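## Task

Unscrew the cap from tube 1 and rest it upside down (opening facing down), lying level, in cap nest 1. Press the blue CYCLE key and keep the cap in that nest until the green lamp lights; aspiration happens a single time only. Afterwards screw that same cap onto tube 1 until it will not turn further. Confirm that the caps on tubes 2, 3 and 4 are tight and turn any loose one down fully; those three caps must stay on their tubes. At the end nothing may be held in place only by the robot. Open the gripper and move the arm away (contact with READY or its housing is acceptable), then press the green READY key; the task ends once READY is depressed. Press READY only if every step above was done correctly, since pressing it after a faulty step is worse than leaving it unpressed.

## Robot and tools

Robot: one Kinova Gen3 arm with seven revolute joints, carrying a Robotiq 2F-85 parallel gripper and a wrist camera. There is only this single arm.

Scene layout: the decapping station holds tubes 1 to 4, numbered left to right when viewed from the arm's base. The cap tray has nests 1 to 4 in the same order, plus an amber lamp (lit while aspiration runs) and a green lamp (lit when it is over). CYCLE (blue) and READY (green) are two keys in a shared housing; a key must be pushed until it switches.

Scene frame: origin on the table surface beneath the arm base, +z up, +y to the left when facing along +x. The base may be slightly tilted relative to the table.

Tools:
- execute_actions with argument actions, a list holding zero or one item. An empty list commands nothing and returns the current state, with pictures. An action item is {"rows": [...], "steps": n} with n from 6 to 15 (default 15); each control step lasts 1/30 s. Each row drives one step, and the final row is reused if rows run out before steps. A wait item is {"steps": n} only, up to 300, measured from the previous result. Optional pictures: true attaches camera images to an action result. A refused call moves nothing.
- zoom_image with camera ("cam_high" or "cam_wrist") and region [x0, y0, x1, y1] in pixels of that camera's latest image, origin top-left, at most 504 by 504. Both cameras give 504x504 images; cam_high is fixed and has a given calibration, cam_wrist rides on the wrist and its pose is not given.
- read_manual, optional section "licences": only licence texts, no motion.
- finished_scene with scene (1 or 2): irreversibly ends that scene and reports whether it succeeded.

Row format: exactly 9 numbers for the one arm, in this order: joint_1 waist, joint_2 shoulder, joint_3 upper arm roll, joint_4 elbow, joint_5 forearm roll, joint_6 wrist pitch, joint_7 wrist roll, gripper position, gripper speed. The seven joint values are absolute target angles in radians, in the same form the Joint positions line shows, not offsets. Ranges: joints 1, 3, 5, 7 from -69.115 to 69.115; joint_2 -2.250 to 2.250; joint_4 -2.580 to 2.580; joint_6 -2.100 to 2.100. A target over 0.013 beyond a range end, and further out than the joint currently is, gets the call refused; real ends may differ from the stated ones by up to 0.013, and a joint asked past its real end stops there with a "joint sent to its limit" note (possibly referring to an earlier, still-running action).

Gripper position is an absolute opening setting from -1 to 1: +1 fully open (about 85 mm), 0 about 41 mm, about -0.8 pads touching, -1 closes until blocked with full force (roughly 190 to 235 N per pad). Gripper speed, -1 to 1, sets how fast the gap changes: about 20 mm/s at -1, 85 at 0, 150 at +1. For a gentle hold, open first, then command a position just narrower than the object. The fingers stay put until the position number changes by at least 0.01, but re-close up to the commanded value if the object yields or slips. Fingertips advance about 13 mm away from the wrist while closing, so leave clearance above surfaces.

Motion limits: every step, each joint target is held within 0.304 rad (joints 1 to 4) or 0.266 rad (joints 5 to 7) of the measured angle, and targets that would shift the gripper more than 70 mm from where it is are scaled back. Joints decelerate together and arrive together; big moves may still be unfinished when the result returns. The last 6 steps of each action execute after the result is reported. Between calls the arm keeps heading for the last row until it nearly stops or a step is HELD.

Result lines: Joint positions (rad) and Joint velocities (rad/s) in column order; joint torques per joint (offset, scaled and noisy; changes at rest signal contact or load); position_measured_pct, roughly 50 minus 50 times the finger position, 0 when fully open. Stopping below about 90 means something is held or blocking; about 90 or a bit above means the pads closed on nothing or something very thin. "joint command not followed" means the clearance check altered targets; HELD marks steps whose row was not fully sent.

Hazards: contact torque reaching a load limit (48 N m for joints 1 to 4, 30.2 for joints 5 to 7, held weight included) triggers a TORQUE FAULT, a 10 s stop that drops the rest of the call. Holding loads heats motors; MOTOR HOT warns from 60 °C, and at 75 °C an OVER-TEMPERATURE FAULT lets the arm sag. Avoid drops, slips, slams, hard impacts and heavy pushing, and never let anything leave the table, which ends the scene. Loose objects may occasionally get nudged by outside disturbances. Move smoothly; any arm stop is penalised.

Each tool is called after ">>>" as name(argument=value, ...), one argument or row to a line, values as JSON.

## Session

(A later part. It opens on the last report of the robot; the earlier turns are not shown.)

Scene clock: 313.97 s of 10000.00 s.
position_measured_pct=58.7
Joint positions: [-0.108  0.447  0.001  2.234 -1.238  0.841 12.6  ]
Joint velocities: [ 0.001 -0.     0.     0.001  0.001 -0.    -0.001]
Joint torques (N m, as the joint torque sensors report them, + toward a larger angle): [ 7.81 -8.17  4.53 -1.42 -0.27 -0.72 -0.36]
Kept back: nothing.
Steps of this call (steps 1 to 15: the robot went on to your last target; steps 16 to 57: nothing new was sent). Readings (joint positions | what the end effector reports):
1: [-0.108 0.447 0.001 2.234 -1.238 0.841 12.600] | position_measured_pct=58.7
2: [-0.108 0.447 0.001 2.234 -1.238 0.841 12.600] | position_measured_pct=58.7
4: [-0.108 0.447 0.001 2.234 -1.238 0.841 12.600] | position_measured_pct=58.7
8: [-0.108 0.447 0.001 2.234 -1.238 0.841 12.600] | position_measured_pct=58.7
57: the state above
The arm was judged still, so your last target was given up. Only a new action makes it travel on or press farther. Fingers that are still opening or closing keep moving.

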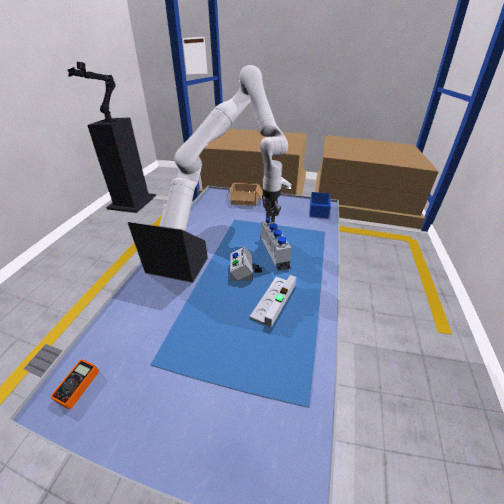

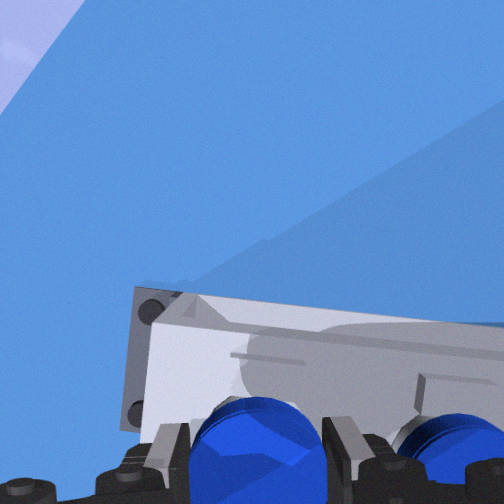

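>>> execute_actions(
  actions=[
    {"rows":[[-0.1087,0.4490,0,2.2350,-1.2381,0.8396,12.56,-0.22,-0.4],[-0.1086,0.4491,0,2.2350,-1.2381,0.8396,12.52,-0.22,-0.4],[-0.1085,0.4492,0,2.2350,-1.2381,0.8396,12.48,-0.22,-0.4],[-0.1084,0.4492,0,2.2349,-1.2381,0.8397,12.44,-0.22,-0.4],[-0.1084,0.4493,0,2.2349,-1.2381,0.8397,12.40,-0.22,-0.4],[-0.1083,0.4494,0,2.2349,-1.2381,0.8397,12.36,-0.22,-0.4],[-0.1082,0.4495,0,2.2349,-1.2381,0.8397,12.32,-0.22,-0.4],[-0.1081,0.4496,0,2.2349,-1.2380,0.8397,12.28,-0.22,-0.4],[-0.1080,0.4497,0,2.2349,-1.2380,0.8397,12.24,-0.22,-0.4],[-0.1079,0.4498,0,2.2349,-1.2380,0.8397,12.20,-0.22,-0.4],[-0.1078,0.4499,0,2.2348,-1.2380,0.8398,12.16,-0.22,-0.4],[-0.1078,0.4499,0,2.2348,-1.2380,0.8398,12.12,-0.22,-0.4],[-0.1077,0.4500,0,2.2348,-1.2380,0.8398,12.08,-0.22,-0.4],[-0.1076,0.4501,0,2.2348,-1.2380,0.8398,12.04,-0.22,-0.4],[-0.1075,0.4502,0,2.2348,-1.2380,0.8398,12.00,-0.22,-0.4]],"steps":15},
  ],
)

>>> execute_actions(
  actions=[
    {"steps":15},
  ],
)

Scene clock: 318.07 s of 10000.00 s.
position_measured_pct=58.7
Joint positions: [-0.107  0.447  0.001  2.234 -1.238  0.84  12.348]
Joint velocities: [ 0.004  0.004  0.001 -0.001 -0.    -0.001 -1.175]
Joint torques (N m, as the joint torque sensors report them, + toward a larger angle): [ 7.69 -8.48  4.63 -1.29 -0.21 -0.46 -0.26]
Steps of this call (steps 1 to 114: nothing new was sent; steps 115 to 123: the first 9 steps of this action). Readings (joint positions | what the end effector reports):
115: [-0.108 0.447 0.001 2.234 -1.238 0.841 12.599] | position_measured_pct=58.7
116: [-0.107 0.447 0.001 2.234 -1.238 0.841 12.589] | position_measured_pct=58.7
118: [-0.107 0.447 0.001 2.234 -1.238 0.840 12.539] | position_measured_pct=58.7
122: [-0.107 0.447 0.001 2.234 -1.238 0.840 12.387] | position_measured_pct=58.7
123: the state above

Scene clock: 318.57 s of 10000.00 s.
position_measured_pct=58.7
Joint positions: [-0.106  0.449  0.001  2.234 -1.238  0.84  12.   ]
Joint velocities: [-0.    -0.002 -0.     0.001  0.    -0.    -0.   ]
Joint torques (N m, as the joint torque sensors report them, + toward a larger angle): [ 7.79 -8.72  4.42 -0.98 -0.21 -0.14 -0.39]
Kept back: nothing.
Steps of this call (steps 1 to 6: the last 6 steps of your previous action; steps 7 to 15: the robot went on to your last target). Readings (joint positions | what the end effector reports):
1: [-0.107 0.448 0.001 2.234 -1.238 0.840 12.309] | position_measured_pct=58.7
2: [-0.107 0.448 0.001 2.234 -1.238 0.840 12.269] | position_measured_pct=58.7
4: [-0.107 0.448 0.001 2.234 -1.238 0.840 12.190] | position_measured_pct=58.7
8: [-0.106 0.449 0.001 2.234 -1.238 0.840 12.039] | position_measured_pct=58.7
15: the state above

>>> execute_actions(
  actions=[
    {"rows":[[-0.1075,0.4503,0,2.2349,-1.2381,0.8398,11.96,-0.22,-0.4],[-0.1074,0.4504,0,2.2349,-1.2383,0.8397,11.92,-0.22,-0.4],[-0.1074,0.4505,0,2.2350,-1.2384,0.8397,11.88,-0.22,-0.4],[-0.1074,0.4507,0,2.2351,-1.2386,0.8396,11.84,-0.22,-0.4],[-0.1074,0.4508,0,2.2352,-1.2387,0.8396,11.80,-0.22,-0.4],[-0.1073,0.4509,0,2.2352,-1.2388,0.8395,11.76,-0.22,-0.4],[-0.1073,0.4510,0,2.2353,-1.2390,0.8395,11.72,-0.22,-0.4],[-0.1073,0.4511,0,2.2354,-1.2391,0.8394,11.68,-0.22,-0.4],[-0.1073,0.4512,0,2.2355,-1.2393,0.8394,11.64,-0.22,-0.4],[-0.1072,0.4513,0,2.2355,-1.2394,0.8393,11.60,-0.22,-0.4],[-0.1072,0.4514,0,2.2356,-1.2395,0.8393,11.56,-0.22,-0.4],[-0.1072,0.4516,0,2.2357,-1.2397,0.8392,11.52,-0.22,-0.4],[-0.1072,0.4517,0,2.2358,-1.2398,0.8392,11.48,-0.22,-0.4],[-0.1071,0.4518,0,2.2358,-1.2400,0.8391,11.44,-0.22,-0.4],[-0.1071,0.4519,0,2.2359,-1.2401,0.8391,11.40,-0.22,-0.4]],"steps":15},
  ],
)

>>> execute_actions(
  actions=[
    {"rows":[[-0.1071,0.4520,0,2.2360,-1.2403,0.8390,11.36,-0.22,-0.4],[-0.1071,0.4520,0,2.2362,-1.2404,0.8390,11.32,-0.22,-0.4],[-0.1071,0.4521,0,2.2363,-1.2406,0.8389,11.28,-0.22,-0.4],[-0.1072,0.4521,0,2.2364,-1.2408,0.8389,11.24,-0.22,-0.4],[-0.1072,0.4522,0,2.2365,-1.2410,0.8388,11.20,-0.22,-0.4],[-0.1072,0.4523,0,2.2367,-1.2411,0.8387,11.16,-0.22,-0.4],[-0.1072,0.4523,0,2.2368,-1.2413,0.8387,11.12,-0.22,-0.4],[-0.1072,0.4524,0,2.2369,-1.2415,0.8386,11.08,-0.22,-0.4],[-0.1072,0.4524,0,2.2370,-1.2417,0.8385,11.04,-0.22,-0.4],[-0.1072,0.4525,0,2.2372,-1.2418,0.8385,11.00,-0.22,-0.4],[-0.1072,0.4526,0,2.2373,-1.2420,0.8384,10.96,-0.22,-0.4],[-0.1072,0.4526,0,2.2374,-1.2422,0.8383,10.92,-0.22,-0.4],[-0.1073,0.4527,0,2.2375,-1.2424,0.8383,10.88,-0.22,-0.4],[-0.1073,0.4527,0,2.2377,-1.2425,0.8382,10.84,-0.22,-0.4],[-0.1073,0.4528,0,2.2378,-1.2427,0.8382,10.80,-0.22,-0.4]],"steps":15},
  ],
)

>>> execute_actions(
  actions=[
    {"steps":15},
  ],
)

Scene clock: 321.67 s of 10000.00 s.
position_measured_pct=58.7
Joint positions: [-0.106  0.45   0.001  2.234 -1.239  0.839 11.748]
Joint velocities: [ 0.001  0.005  0.002  0.003 -0.003 -0.004 -1.175]
Joint torques (N m, as the joint torque sensors report them, + toward a larger angle): [ 7.65 -9.08  4.12 -0.66 -0.23  0.07 -0.31]
Steps of this call (steps 1 to 15: the robot went on to your last target; steps 16 to 84: nothing new was sent; steps 85 to 93: the first 9 steps of this action). Readings (joint positions | what the end effector reports):
85: [-0.106 0.449 0.001 2.234 -1.238 0.840 11.999] | position_measured_pct=58.7
86: [-0.106 0.449 0.001 2.234 -1.238 0.840 11.989] | position_measured_pct=58.7
88: [-0.106 0.449 0.001 2.234 -1.238 0.839 11.939] | position_measured_pct=58.7
92: [-0.106 0.450 0.001 2.234 -1.239 0.839 11.788] | position_measured_pct=58.7
93: the state above

Scene clock: 322.17 s of 10000.00 s.
position_measured_pct=58.7
Joint positions: [-0.105  0.452  0.002  2.236 -1.241  0.837 11.151]
Joint velocities: [ 0.001  0.002  0.001  0.006 -0.003 -0.003 -1.195]
Joint torques (N m, as the joint torque sensors report them, + toward a larger angle): [ 7.28 -9.8   3.71 -1.68 -0.38  0.5  -0.46]
Steps of this call (steps 1 to 6: the last 6 steps of your previous action; steps 7 to 15: the first 9 steps of this action). Readings (joint positions | what the end effector reports):
7: [-0.106 0.451 0.001 2.235 -1.240 0.838 11.471] | position_measured_pct=58.7
8: [-0.106 0.451 0.001 2.235 -1.240 0.838 11.431] | position_measured_pct=58.7
10: [-0.106 0.451 0.002 2.235 -1.240 0.838 11.351] | position_measured_pct=58.7
14: [-0.105 0.452 0.002 2.236 -1.241 0.837 11.191] | position_measured_pct=58.7
15: the state above

Scene clock: 322.67 s of 10000.00 s.
position_measured_pct=58.7
Joint positions: [-0.105  0.453  0.002  2.238 -1.242  0.837 10.8  ]
Joint velocities: [ 0.001  0.002  0.    -0.     0.001 -0.    -0.   ]
Joint torques (N m, as the joint torque sensors report them, + toward a larger angle): [ 7.19 -9.64  3.69 -1.92 -0.54  0.51 -0.54]
Kept back: nothing.
Steps of this call (steps 1 to 6: the last 6 steps of your previous action; steps 7 to 15: the robot went on to your last target). Readings (joint positions | what the end effector reports):
1: [-0.105 0.452 0.002 2.236 -1.241 0.837 11.111] | position_measured_pct=58.7
2: [-0.105 0.452 0.002 2.237 -1.241 0.837 11.071] | position_measured_pct=58.7
4: [-0.105 0.452 0.002 2.237 -1.241 0.837 10.991] | position_measured_pct=58.7
8: [-0.105 0.452 0.002 2.238 -1.242 0.837 10.839] | position_measured_pct=58.7
15: the state above

>>> execute_actions(
  actions=[
    {"rows":[[-0.1072,0.4530,0,2.2379,-1.2429,0.8382,10.76,-0.22,-0.4],[-0.1071,0.4532,0,2.2380,-1.2431,0.8381,10.72,-0.22,-0.4],[-0.1070,0.4533,0,2.2382,-1.2433,0.8380,10.68,-0.22,-0.4],[-0.1069,0.4534,0,2.2384,-1.2435,0.8380,10.64,-0.22,-0.4],[-0.1069,0.4535,0,2.2386,-1.2437,0.8379,10.60,-0.22,-0.4],[-0.1069,0.4536,0,2.2388,-1.2439,0.8378,10.56,-0.22,-0.4],[-0.1069,0.4536,0,2.2390,-1.2441,0.8377,10.52,-0.22,-0.4],[-0.1069,0.4536,0,2.2392,-1.2443,0.8376,10.48,-0.22,-0.4],[-0.1070,0.4536,0,2.2393,-1.2445,0.8376,10.44,-0.22,-0.4],[-0.1070,0.4536,0,2.2395,-1.2447,0.8375,10.40,-0.22,-0.4],[-0.1071,0.4536,0,2.2397,-1.2449,0.8374,10.36,-0.22,-0.4],[-0.1071,0.4536,0,2.2399,-1.2451,0.8373,10.32,-0.22,-0.4],[-0.1072,0.4536,0,2.2400,-1.2453,0.8372,10.28,-0.22,-0.4],[-0.1072,0.4536,0,2.2402,-1.2455,0.8372,10.24,-0.22,-0.4],[-0.1073,0.4536,0,2.2404,-1.2457,0.8371,10.20,-0.22,-0.4]],"steps":15},
  ],
)

>>> execute_actions(
  actions=[
    {"rows":[[-0.1074,0.4535,0,2.2405,-1.2459,0.8370,10.16,-0.22,-0.4],[-0.1076,0.4535,0,2.2407,-1.2460,0.8369,10.12,-0.22,-0.4],[-0.1077,0.4534,0,2.2408,-1.2462,0.8369,10.08,-0.22,-0.4],[-0.1078,0.4534,0,2.2410,-1.2464,0.8368,10.04,-0.22,-0.4],[-0.1079,0.4533,0,2.2411,-1.2466,0.8367,10.00,-0.22,-0.4],[-0.1081,0.4532,0,2.2413,-1.2467,0.8366,9.96,-0.22,-0.4],[-0.1082,0.4532,0,2.2414,-1.2469,0.8365,9.92,-0.22,-0.4],[-0.1083,0.4531,0,2.2416,-1.2471,0.8365,9.88,-0.22,-0.4],[-0.1084,0.4531,0,2.2417,-1.2473,0.8364,9.84,-0.22,-0.4],[-0.1086,0.4530,0,2.2419,-1.2474,0.8363,9.80,-0.22,-0.4],[-0.1087,0.4529,0,2.2420,-1.2476,0.8362,9.76,-0.22,-0.4],[-0.1088,0.4529,0,2.2422,-1.2478,0.8361,9.72,-0.22,-0.4],[-0.1089,0.4528,0,2.2423,-1.2480,0.8361,9.68,-0.22,-0.4],[-0.1091,0.4528,0,2.2425,-1.2481,0.8360,9.64,-0.22,-0.4],[-0.1092,0.4527,0,2.2426,-1.2483,0.8359,9.60,-0.22,-0.4]],"steps":15},
  ],
)

>>> execute_actions(
  actions=[
    {"steps":15},
  ],
)

Scene clock: 325.60 s of 10000.00 s.
position_measured_pct=58.7
Joint positions: [-0.105  0.453  0.002  2.239 -1.243  0.837 10.549]
Joint velocities: [ 0.001 -0.    -0.001  0.007 -0.004 -0.001 -1.175]
Joint torques (N m, as the joint torque sensors report them, + toward a larger angle): [ 7.14 -9.21  3.7  -1.92 -0.7   0.33 -0.59]
Steps of this call (steps 1 to 15: the robot went on to your last target; steps 16 to 79: nothing new was sent; steps 80 to 88: the first 9 steps of this action). Readings (joint positions | what the end effector reports):
80: [-0.105 0.453 0.002 2.238 -1.242 0.837 10.799] | position_measured_pct=58.7
81: [-0.105 0.453 0.002 2.238 -1.242 0.837 10.790] | position_measured_pct=58.7
83: [-0.105 0.453 0.002 2.238 -1.242 0.837 10.739] | position_measured_pct=58.7
87: [-0.105 0.453 0.002 2.239 -1.243 0.837 10.588] | position_measured_pct=58.7
88: the state above

Scene clock: 326.10 s of 10000.00 s.
position_measured_pct=58.7
Joint positions: [-0.106  0.452  0.002  2.243 -1.245  0.836  9.951]
Joint velocities: [-0.003 -0.003 -0.     0.008 -0.004 -0.001 -1.196]
Joint torques (N m, as the joint torque sensors report them, + toward a larger angle): [ 7.21 -8.44  3.81 -2.83 -1.11 -0.03 -0.3 ]
Steps of this call (steps 1 to 6: the last 6 steps of your previous action; steps 7 to 15: the first 9 steps of this action). Readings (joint positions | what the end effector reports):
7: [-0.105 0.453 0.002 2.241 -1.244 0.836 10.271] | position_measured_pct=58.7
8: [-0.105 0.453 0.002 2.241 -1.244 0.836 10.231] | position_measured_pct=58.7
10: [-0.106 0.453 0.002 2.242 -1.244 0.836 10.151] | position_measured_pct=58.7
14: [-0.106 0.452 0.002 2.243 -1.245 0.836 9.991] | position_measured_pct=58.7
15: the state above

Scene clock: 326.60 s of 10000.00 s.
position_measured_pct=58.7
Joint positions: [-0.107  0.451  0.002  2.245 -1.246  0.836  9.6  ]
Joint velocities: [ 0.001  0.002  0.     0.001  0.    -0.    -0.   ]
Joint torques (N m, as the joint torque sensors report them, + toward a larger angle): [ 7.06 -8.37  3.78 -3.21 -1.19 -0.32 -0.47]
Kept back: nothing.
Steps of this call (steps 1 to 6: the last 6 steps of your previous action; steps 7 to 15: the robot went on to your last target). Readings (joint positions | what the end effector reports):
1: [-0.106 0.452 0.002 2.243 -1.245 0.836 9.911] | position_measured_pct=58.7
2: [-0.106 0.452 0.002 2.243 -1.245 0.836 9.871] | position_measured_pct=58.7
4: [-0.107 0.452 0.002 2.244 -1.245 0.836 9.791] | position_measured_pct=58.7
8: [-0.107 0.451 0.002 2.244 -1.246 0.836 9.639] | position_measured_pct=58.7
15: the state above

>>> execute_actions(
  actions=[
    {"rows":[[-0.1092,0.4525,0,2.2425,-1.2480,0.8360,9.60,-0.10,0.0]],"steps":9},
  ],
)

>>> execute_actions(
  actions=[
    {"rows":[[-0.1100,0.4527,0,2.2415,-1.2478,0.8360,9.60,-0.10,0.0],[-0.1108,0.4525,0,2.2400,-1.2470,0.8362,9.60,-0.10,0.0],[-0.1111,0.4520,0,2.2388,-1.2459,0.8365,9.60,-0.10,0.0],[-0.1111,0.4520,0,2.2388,-1.2459,0.8365,9.60,-0.10,0.0],[-0.1111,0.4520,0,2.2388,-1.2459,0.8365,9.60,-0.10,0.0]],"steps":12},
  ],
  pictures=true,
)

Scene clock: 332.03 s of 10000.00 s.
position_measured_pct=57.1
Joint positions: [-0.108  0.452  0.001  2.244 -1.247  0.836  9.6  ]
Joint velocities: [-0.011  0.006 -0.017 -0.019 -0.03   0.007 -0.002]
Joint torques (N m, as the joint torque sensors report them, + toward a larger angle): [ 8.39 -9.88  5.27 -2.03 -0.53 -0.03 -0.19]
Steps of this call (steps 1 to 15: the robot went on to your last target; steps 16 to 160: nothing new was sent; steps 161 to 163: the first 3 steps of this action). Readings (joint positions | what the end effector reports):
161: [-0.107 0.451 0.002 2.245 -1.246 0.836 9.600] | position_measured_pct=58.7
162: [-0.108 0.451 0.001 2.244 -1.246 0.836 9.600] | position_measured_pct=58.3
163: the state above

Scene clock: 332.43 s of 10000.00 s.
position_measured_pct=54.8
Joint positions: [-0.111  0.452 -0.     2.239 -1.246  0.836  9.6  ]
Joint velocities: [-0.002  0.001  0.001 -0.     0.001  0.    -0.   ]
Joint torques (N m, as the joint torque sensors report them, + toward a larger angle): [ 8.62 -9.72  5.13 -1.58 -0.17 -0.22 -0.31]
Steps of this call (steps 1 to 6: the last 6 steps of your previous action; steps 7 to 12: the first 6 steps of this action). Readings (joint positions | what the end effector reports):
7: [-0.109 0.452 0.000 2.242 -1.248 0.836 9.600] | position_measured_pct=54.8
8: [-0.110 0.453 0.000 2.241 -1.248 0.836 9.600] | position_measured_pct=54.8
10: [-0.111 0.452 -0.000 2.239 -1.246 0.836 9.600] | position_measured_pct=54.8
12: the state above

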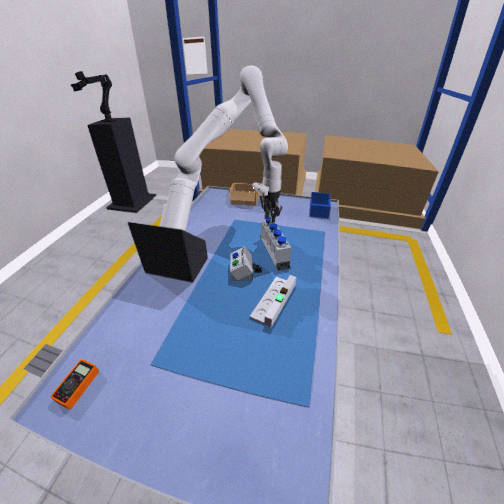

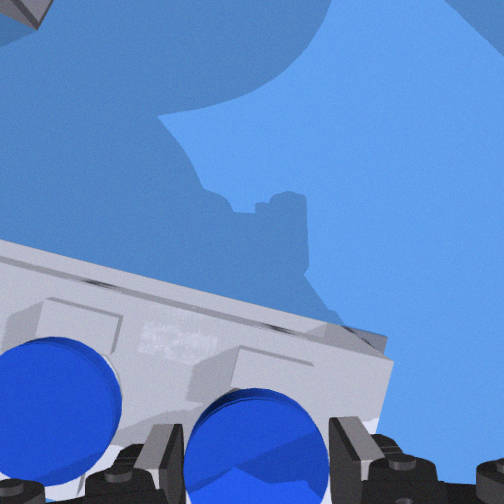

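>>> zoom_image(
  camera="cam_wrist",
  region=[0, 320, 350, 504],
)

Region (0, 320, 350, 504) of cam_wrist's 504x504 image, scaled by 1.440; it fills the top 265 rows of this view, and the rest is white.

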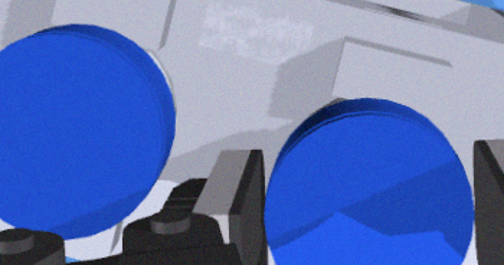

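>>> zoom_image(
  camera="cam_wrist",
  region=[160, 370, 350, 504],
)

Region (160, 370, 350, 504) of cam_wrist's 504x504 image, scaled by 2.653; it fills the top 355 rows of this view, and the rest is white.

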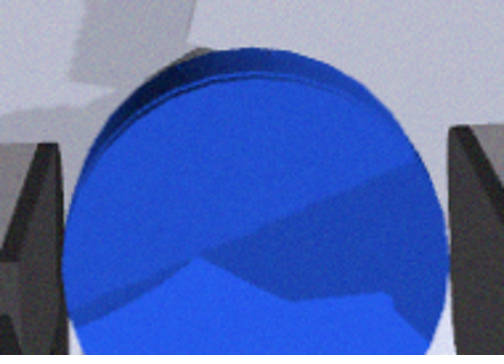

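>>> execute_actions(
  actions=[
    {"rows":[[-0.1108,0.4521,0,2.2393,-1.2463,0.8364,9.60,-0.10,0.0],[-0.1104,0.4522,0,2.2399,-1.2466,0.8363,9.60,-0.10,0.0],[-0.1101,0.4524,0,2.2410,-1.2473,0.8362,9.60,-0.10,0.0],[-0.1108,0.4530,0,2.2412,-1.2486,0.8356,9.60,-0.10,0.0],[-0.1116,0.4537,0,2.2414,-1.2500,0.8350,9.60,-0.10,0.0],[-0.1123,0.4544,0,2.2416,-1.2513,0.8344,9.60,-0.10,0.0],[-0.1131,0.4551,0,2.2418,-1.2527,0.8338,9.60,-0.10,0.0],[-0.1138,0.4558,0,2.2420,-1.2540,0.8332,9.60,-0.10,0.0],[-0.1146,0.4565,0,2.2422,-1.2553,0.8326,9.60,-0.10,0.0],[-0.1153,0.4572,0,2.2424,-1.2567,0.8320,9.60,-0.10,0.0],[-0.1161,0.4578,0,2.2425,-1.2580,0.8314,9.60,-0.10,0.0],[-0.1168,0.4585,0,2.2427,-1.2594,0.8308,9.60,-0.10,0.0],[-0.1176,0.4592,0,2.2429,-1.2607,0.8302,9.60,-0.10,0.0]],"steps":15},
  ],
)

>>> execute_actions(
  actions=[
    {"steps":8},
  ],
  pictures=true,
)

Scene clock: 339.07 s of 10000.00 s.
position_measured_pct=54.8
Joint positions: [-0.114  0.456  0.     2.242 -1.254  0.833  9.6  ]
Joint velocities: [-0.022  0.019  0.001  0.007 -0.039 -0.018  0.   ]
Joint torques (N m, as the joint torque sensors report them, + toward a larger angle): [ 8.77 -9.76  5.01 -1.28 -0.28 -0.23 -0.29]
Steps of this call (steps 1 to 6: the last 6 steps of your previous action; steps 7 to 15: the robot went on to your last target; steps 16 to 190: nothing new was sent; steps 191 to 199: the first 9 steps of this action). Readings (joint positions | what the end effector reports):
191: [-0.111 0.452 -0.000 2.239 -1.246 0.836 9.600] | position_measured_pct=54.8
192: [-0.111 0.452 -0.000 2.239 -1.246 0.836 9.600] | position_measured_pct=54.8
194: [-0.111 0.453 0.000 2.241 -1.247 0.836 9.600] | position_measured_pct=54.8
198: [-0.113 0.455 -0.000 2.242 -1.253 0.834 9.600] | position_measured_pct=54.8
199: the state above

Scene clock: 339.33 s of 10000.00 s.
position_measured_pct=54.8
Joint positions: [-0.117  0.459 -0.     2.243 -1.261  0.83   9.6  ]
Joint velocities: [-0.002  0.001  0.     0.002 -0.    -0.001 -0.   ]
Joint torques (N m, as the joint torque sensors report them, + toward a larger angle): [ 8.75 -9.62  5.15 -1.57 -0.26 -0.19 -0.33]
Kept back: nothing.
Steps of this call (steps 1 to 6: the last 6 steps of your previous action; steps 7 to 8: the robot went on to your last target). Readings (joint positions | what the end effector reports):
1: [-0.115 0.457 0.000 2.242 -1.255 0.833 9.600] | position_measured_pct=54.8
2: [-0.115 0.457 0.000 2.242 -1.257 0.832 9.600] | position_measured_pct=54.8
4: [-0.117 0.459 0.000 2.243 -1.259 0.831 9.600] | position_measured_pct=54.8
8: the state above

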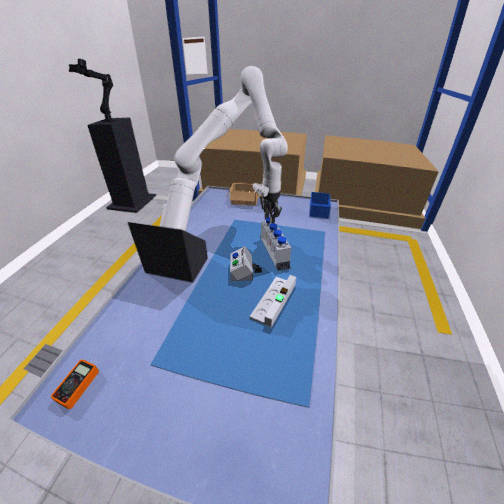

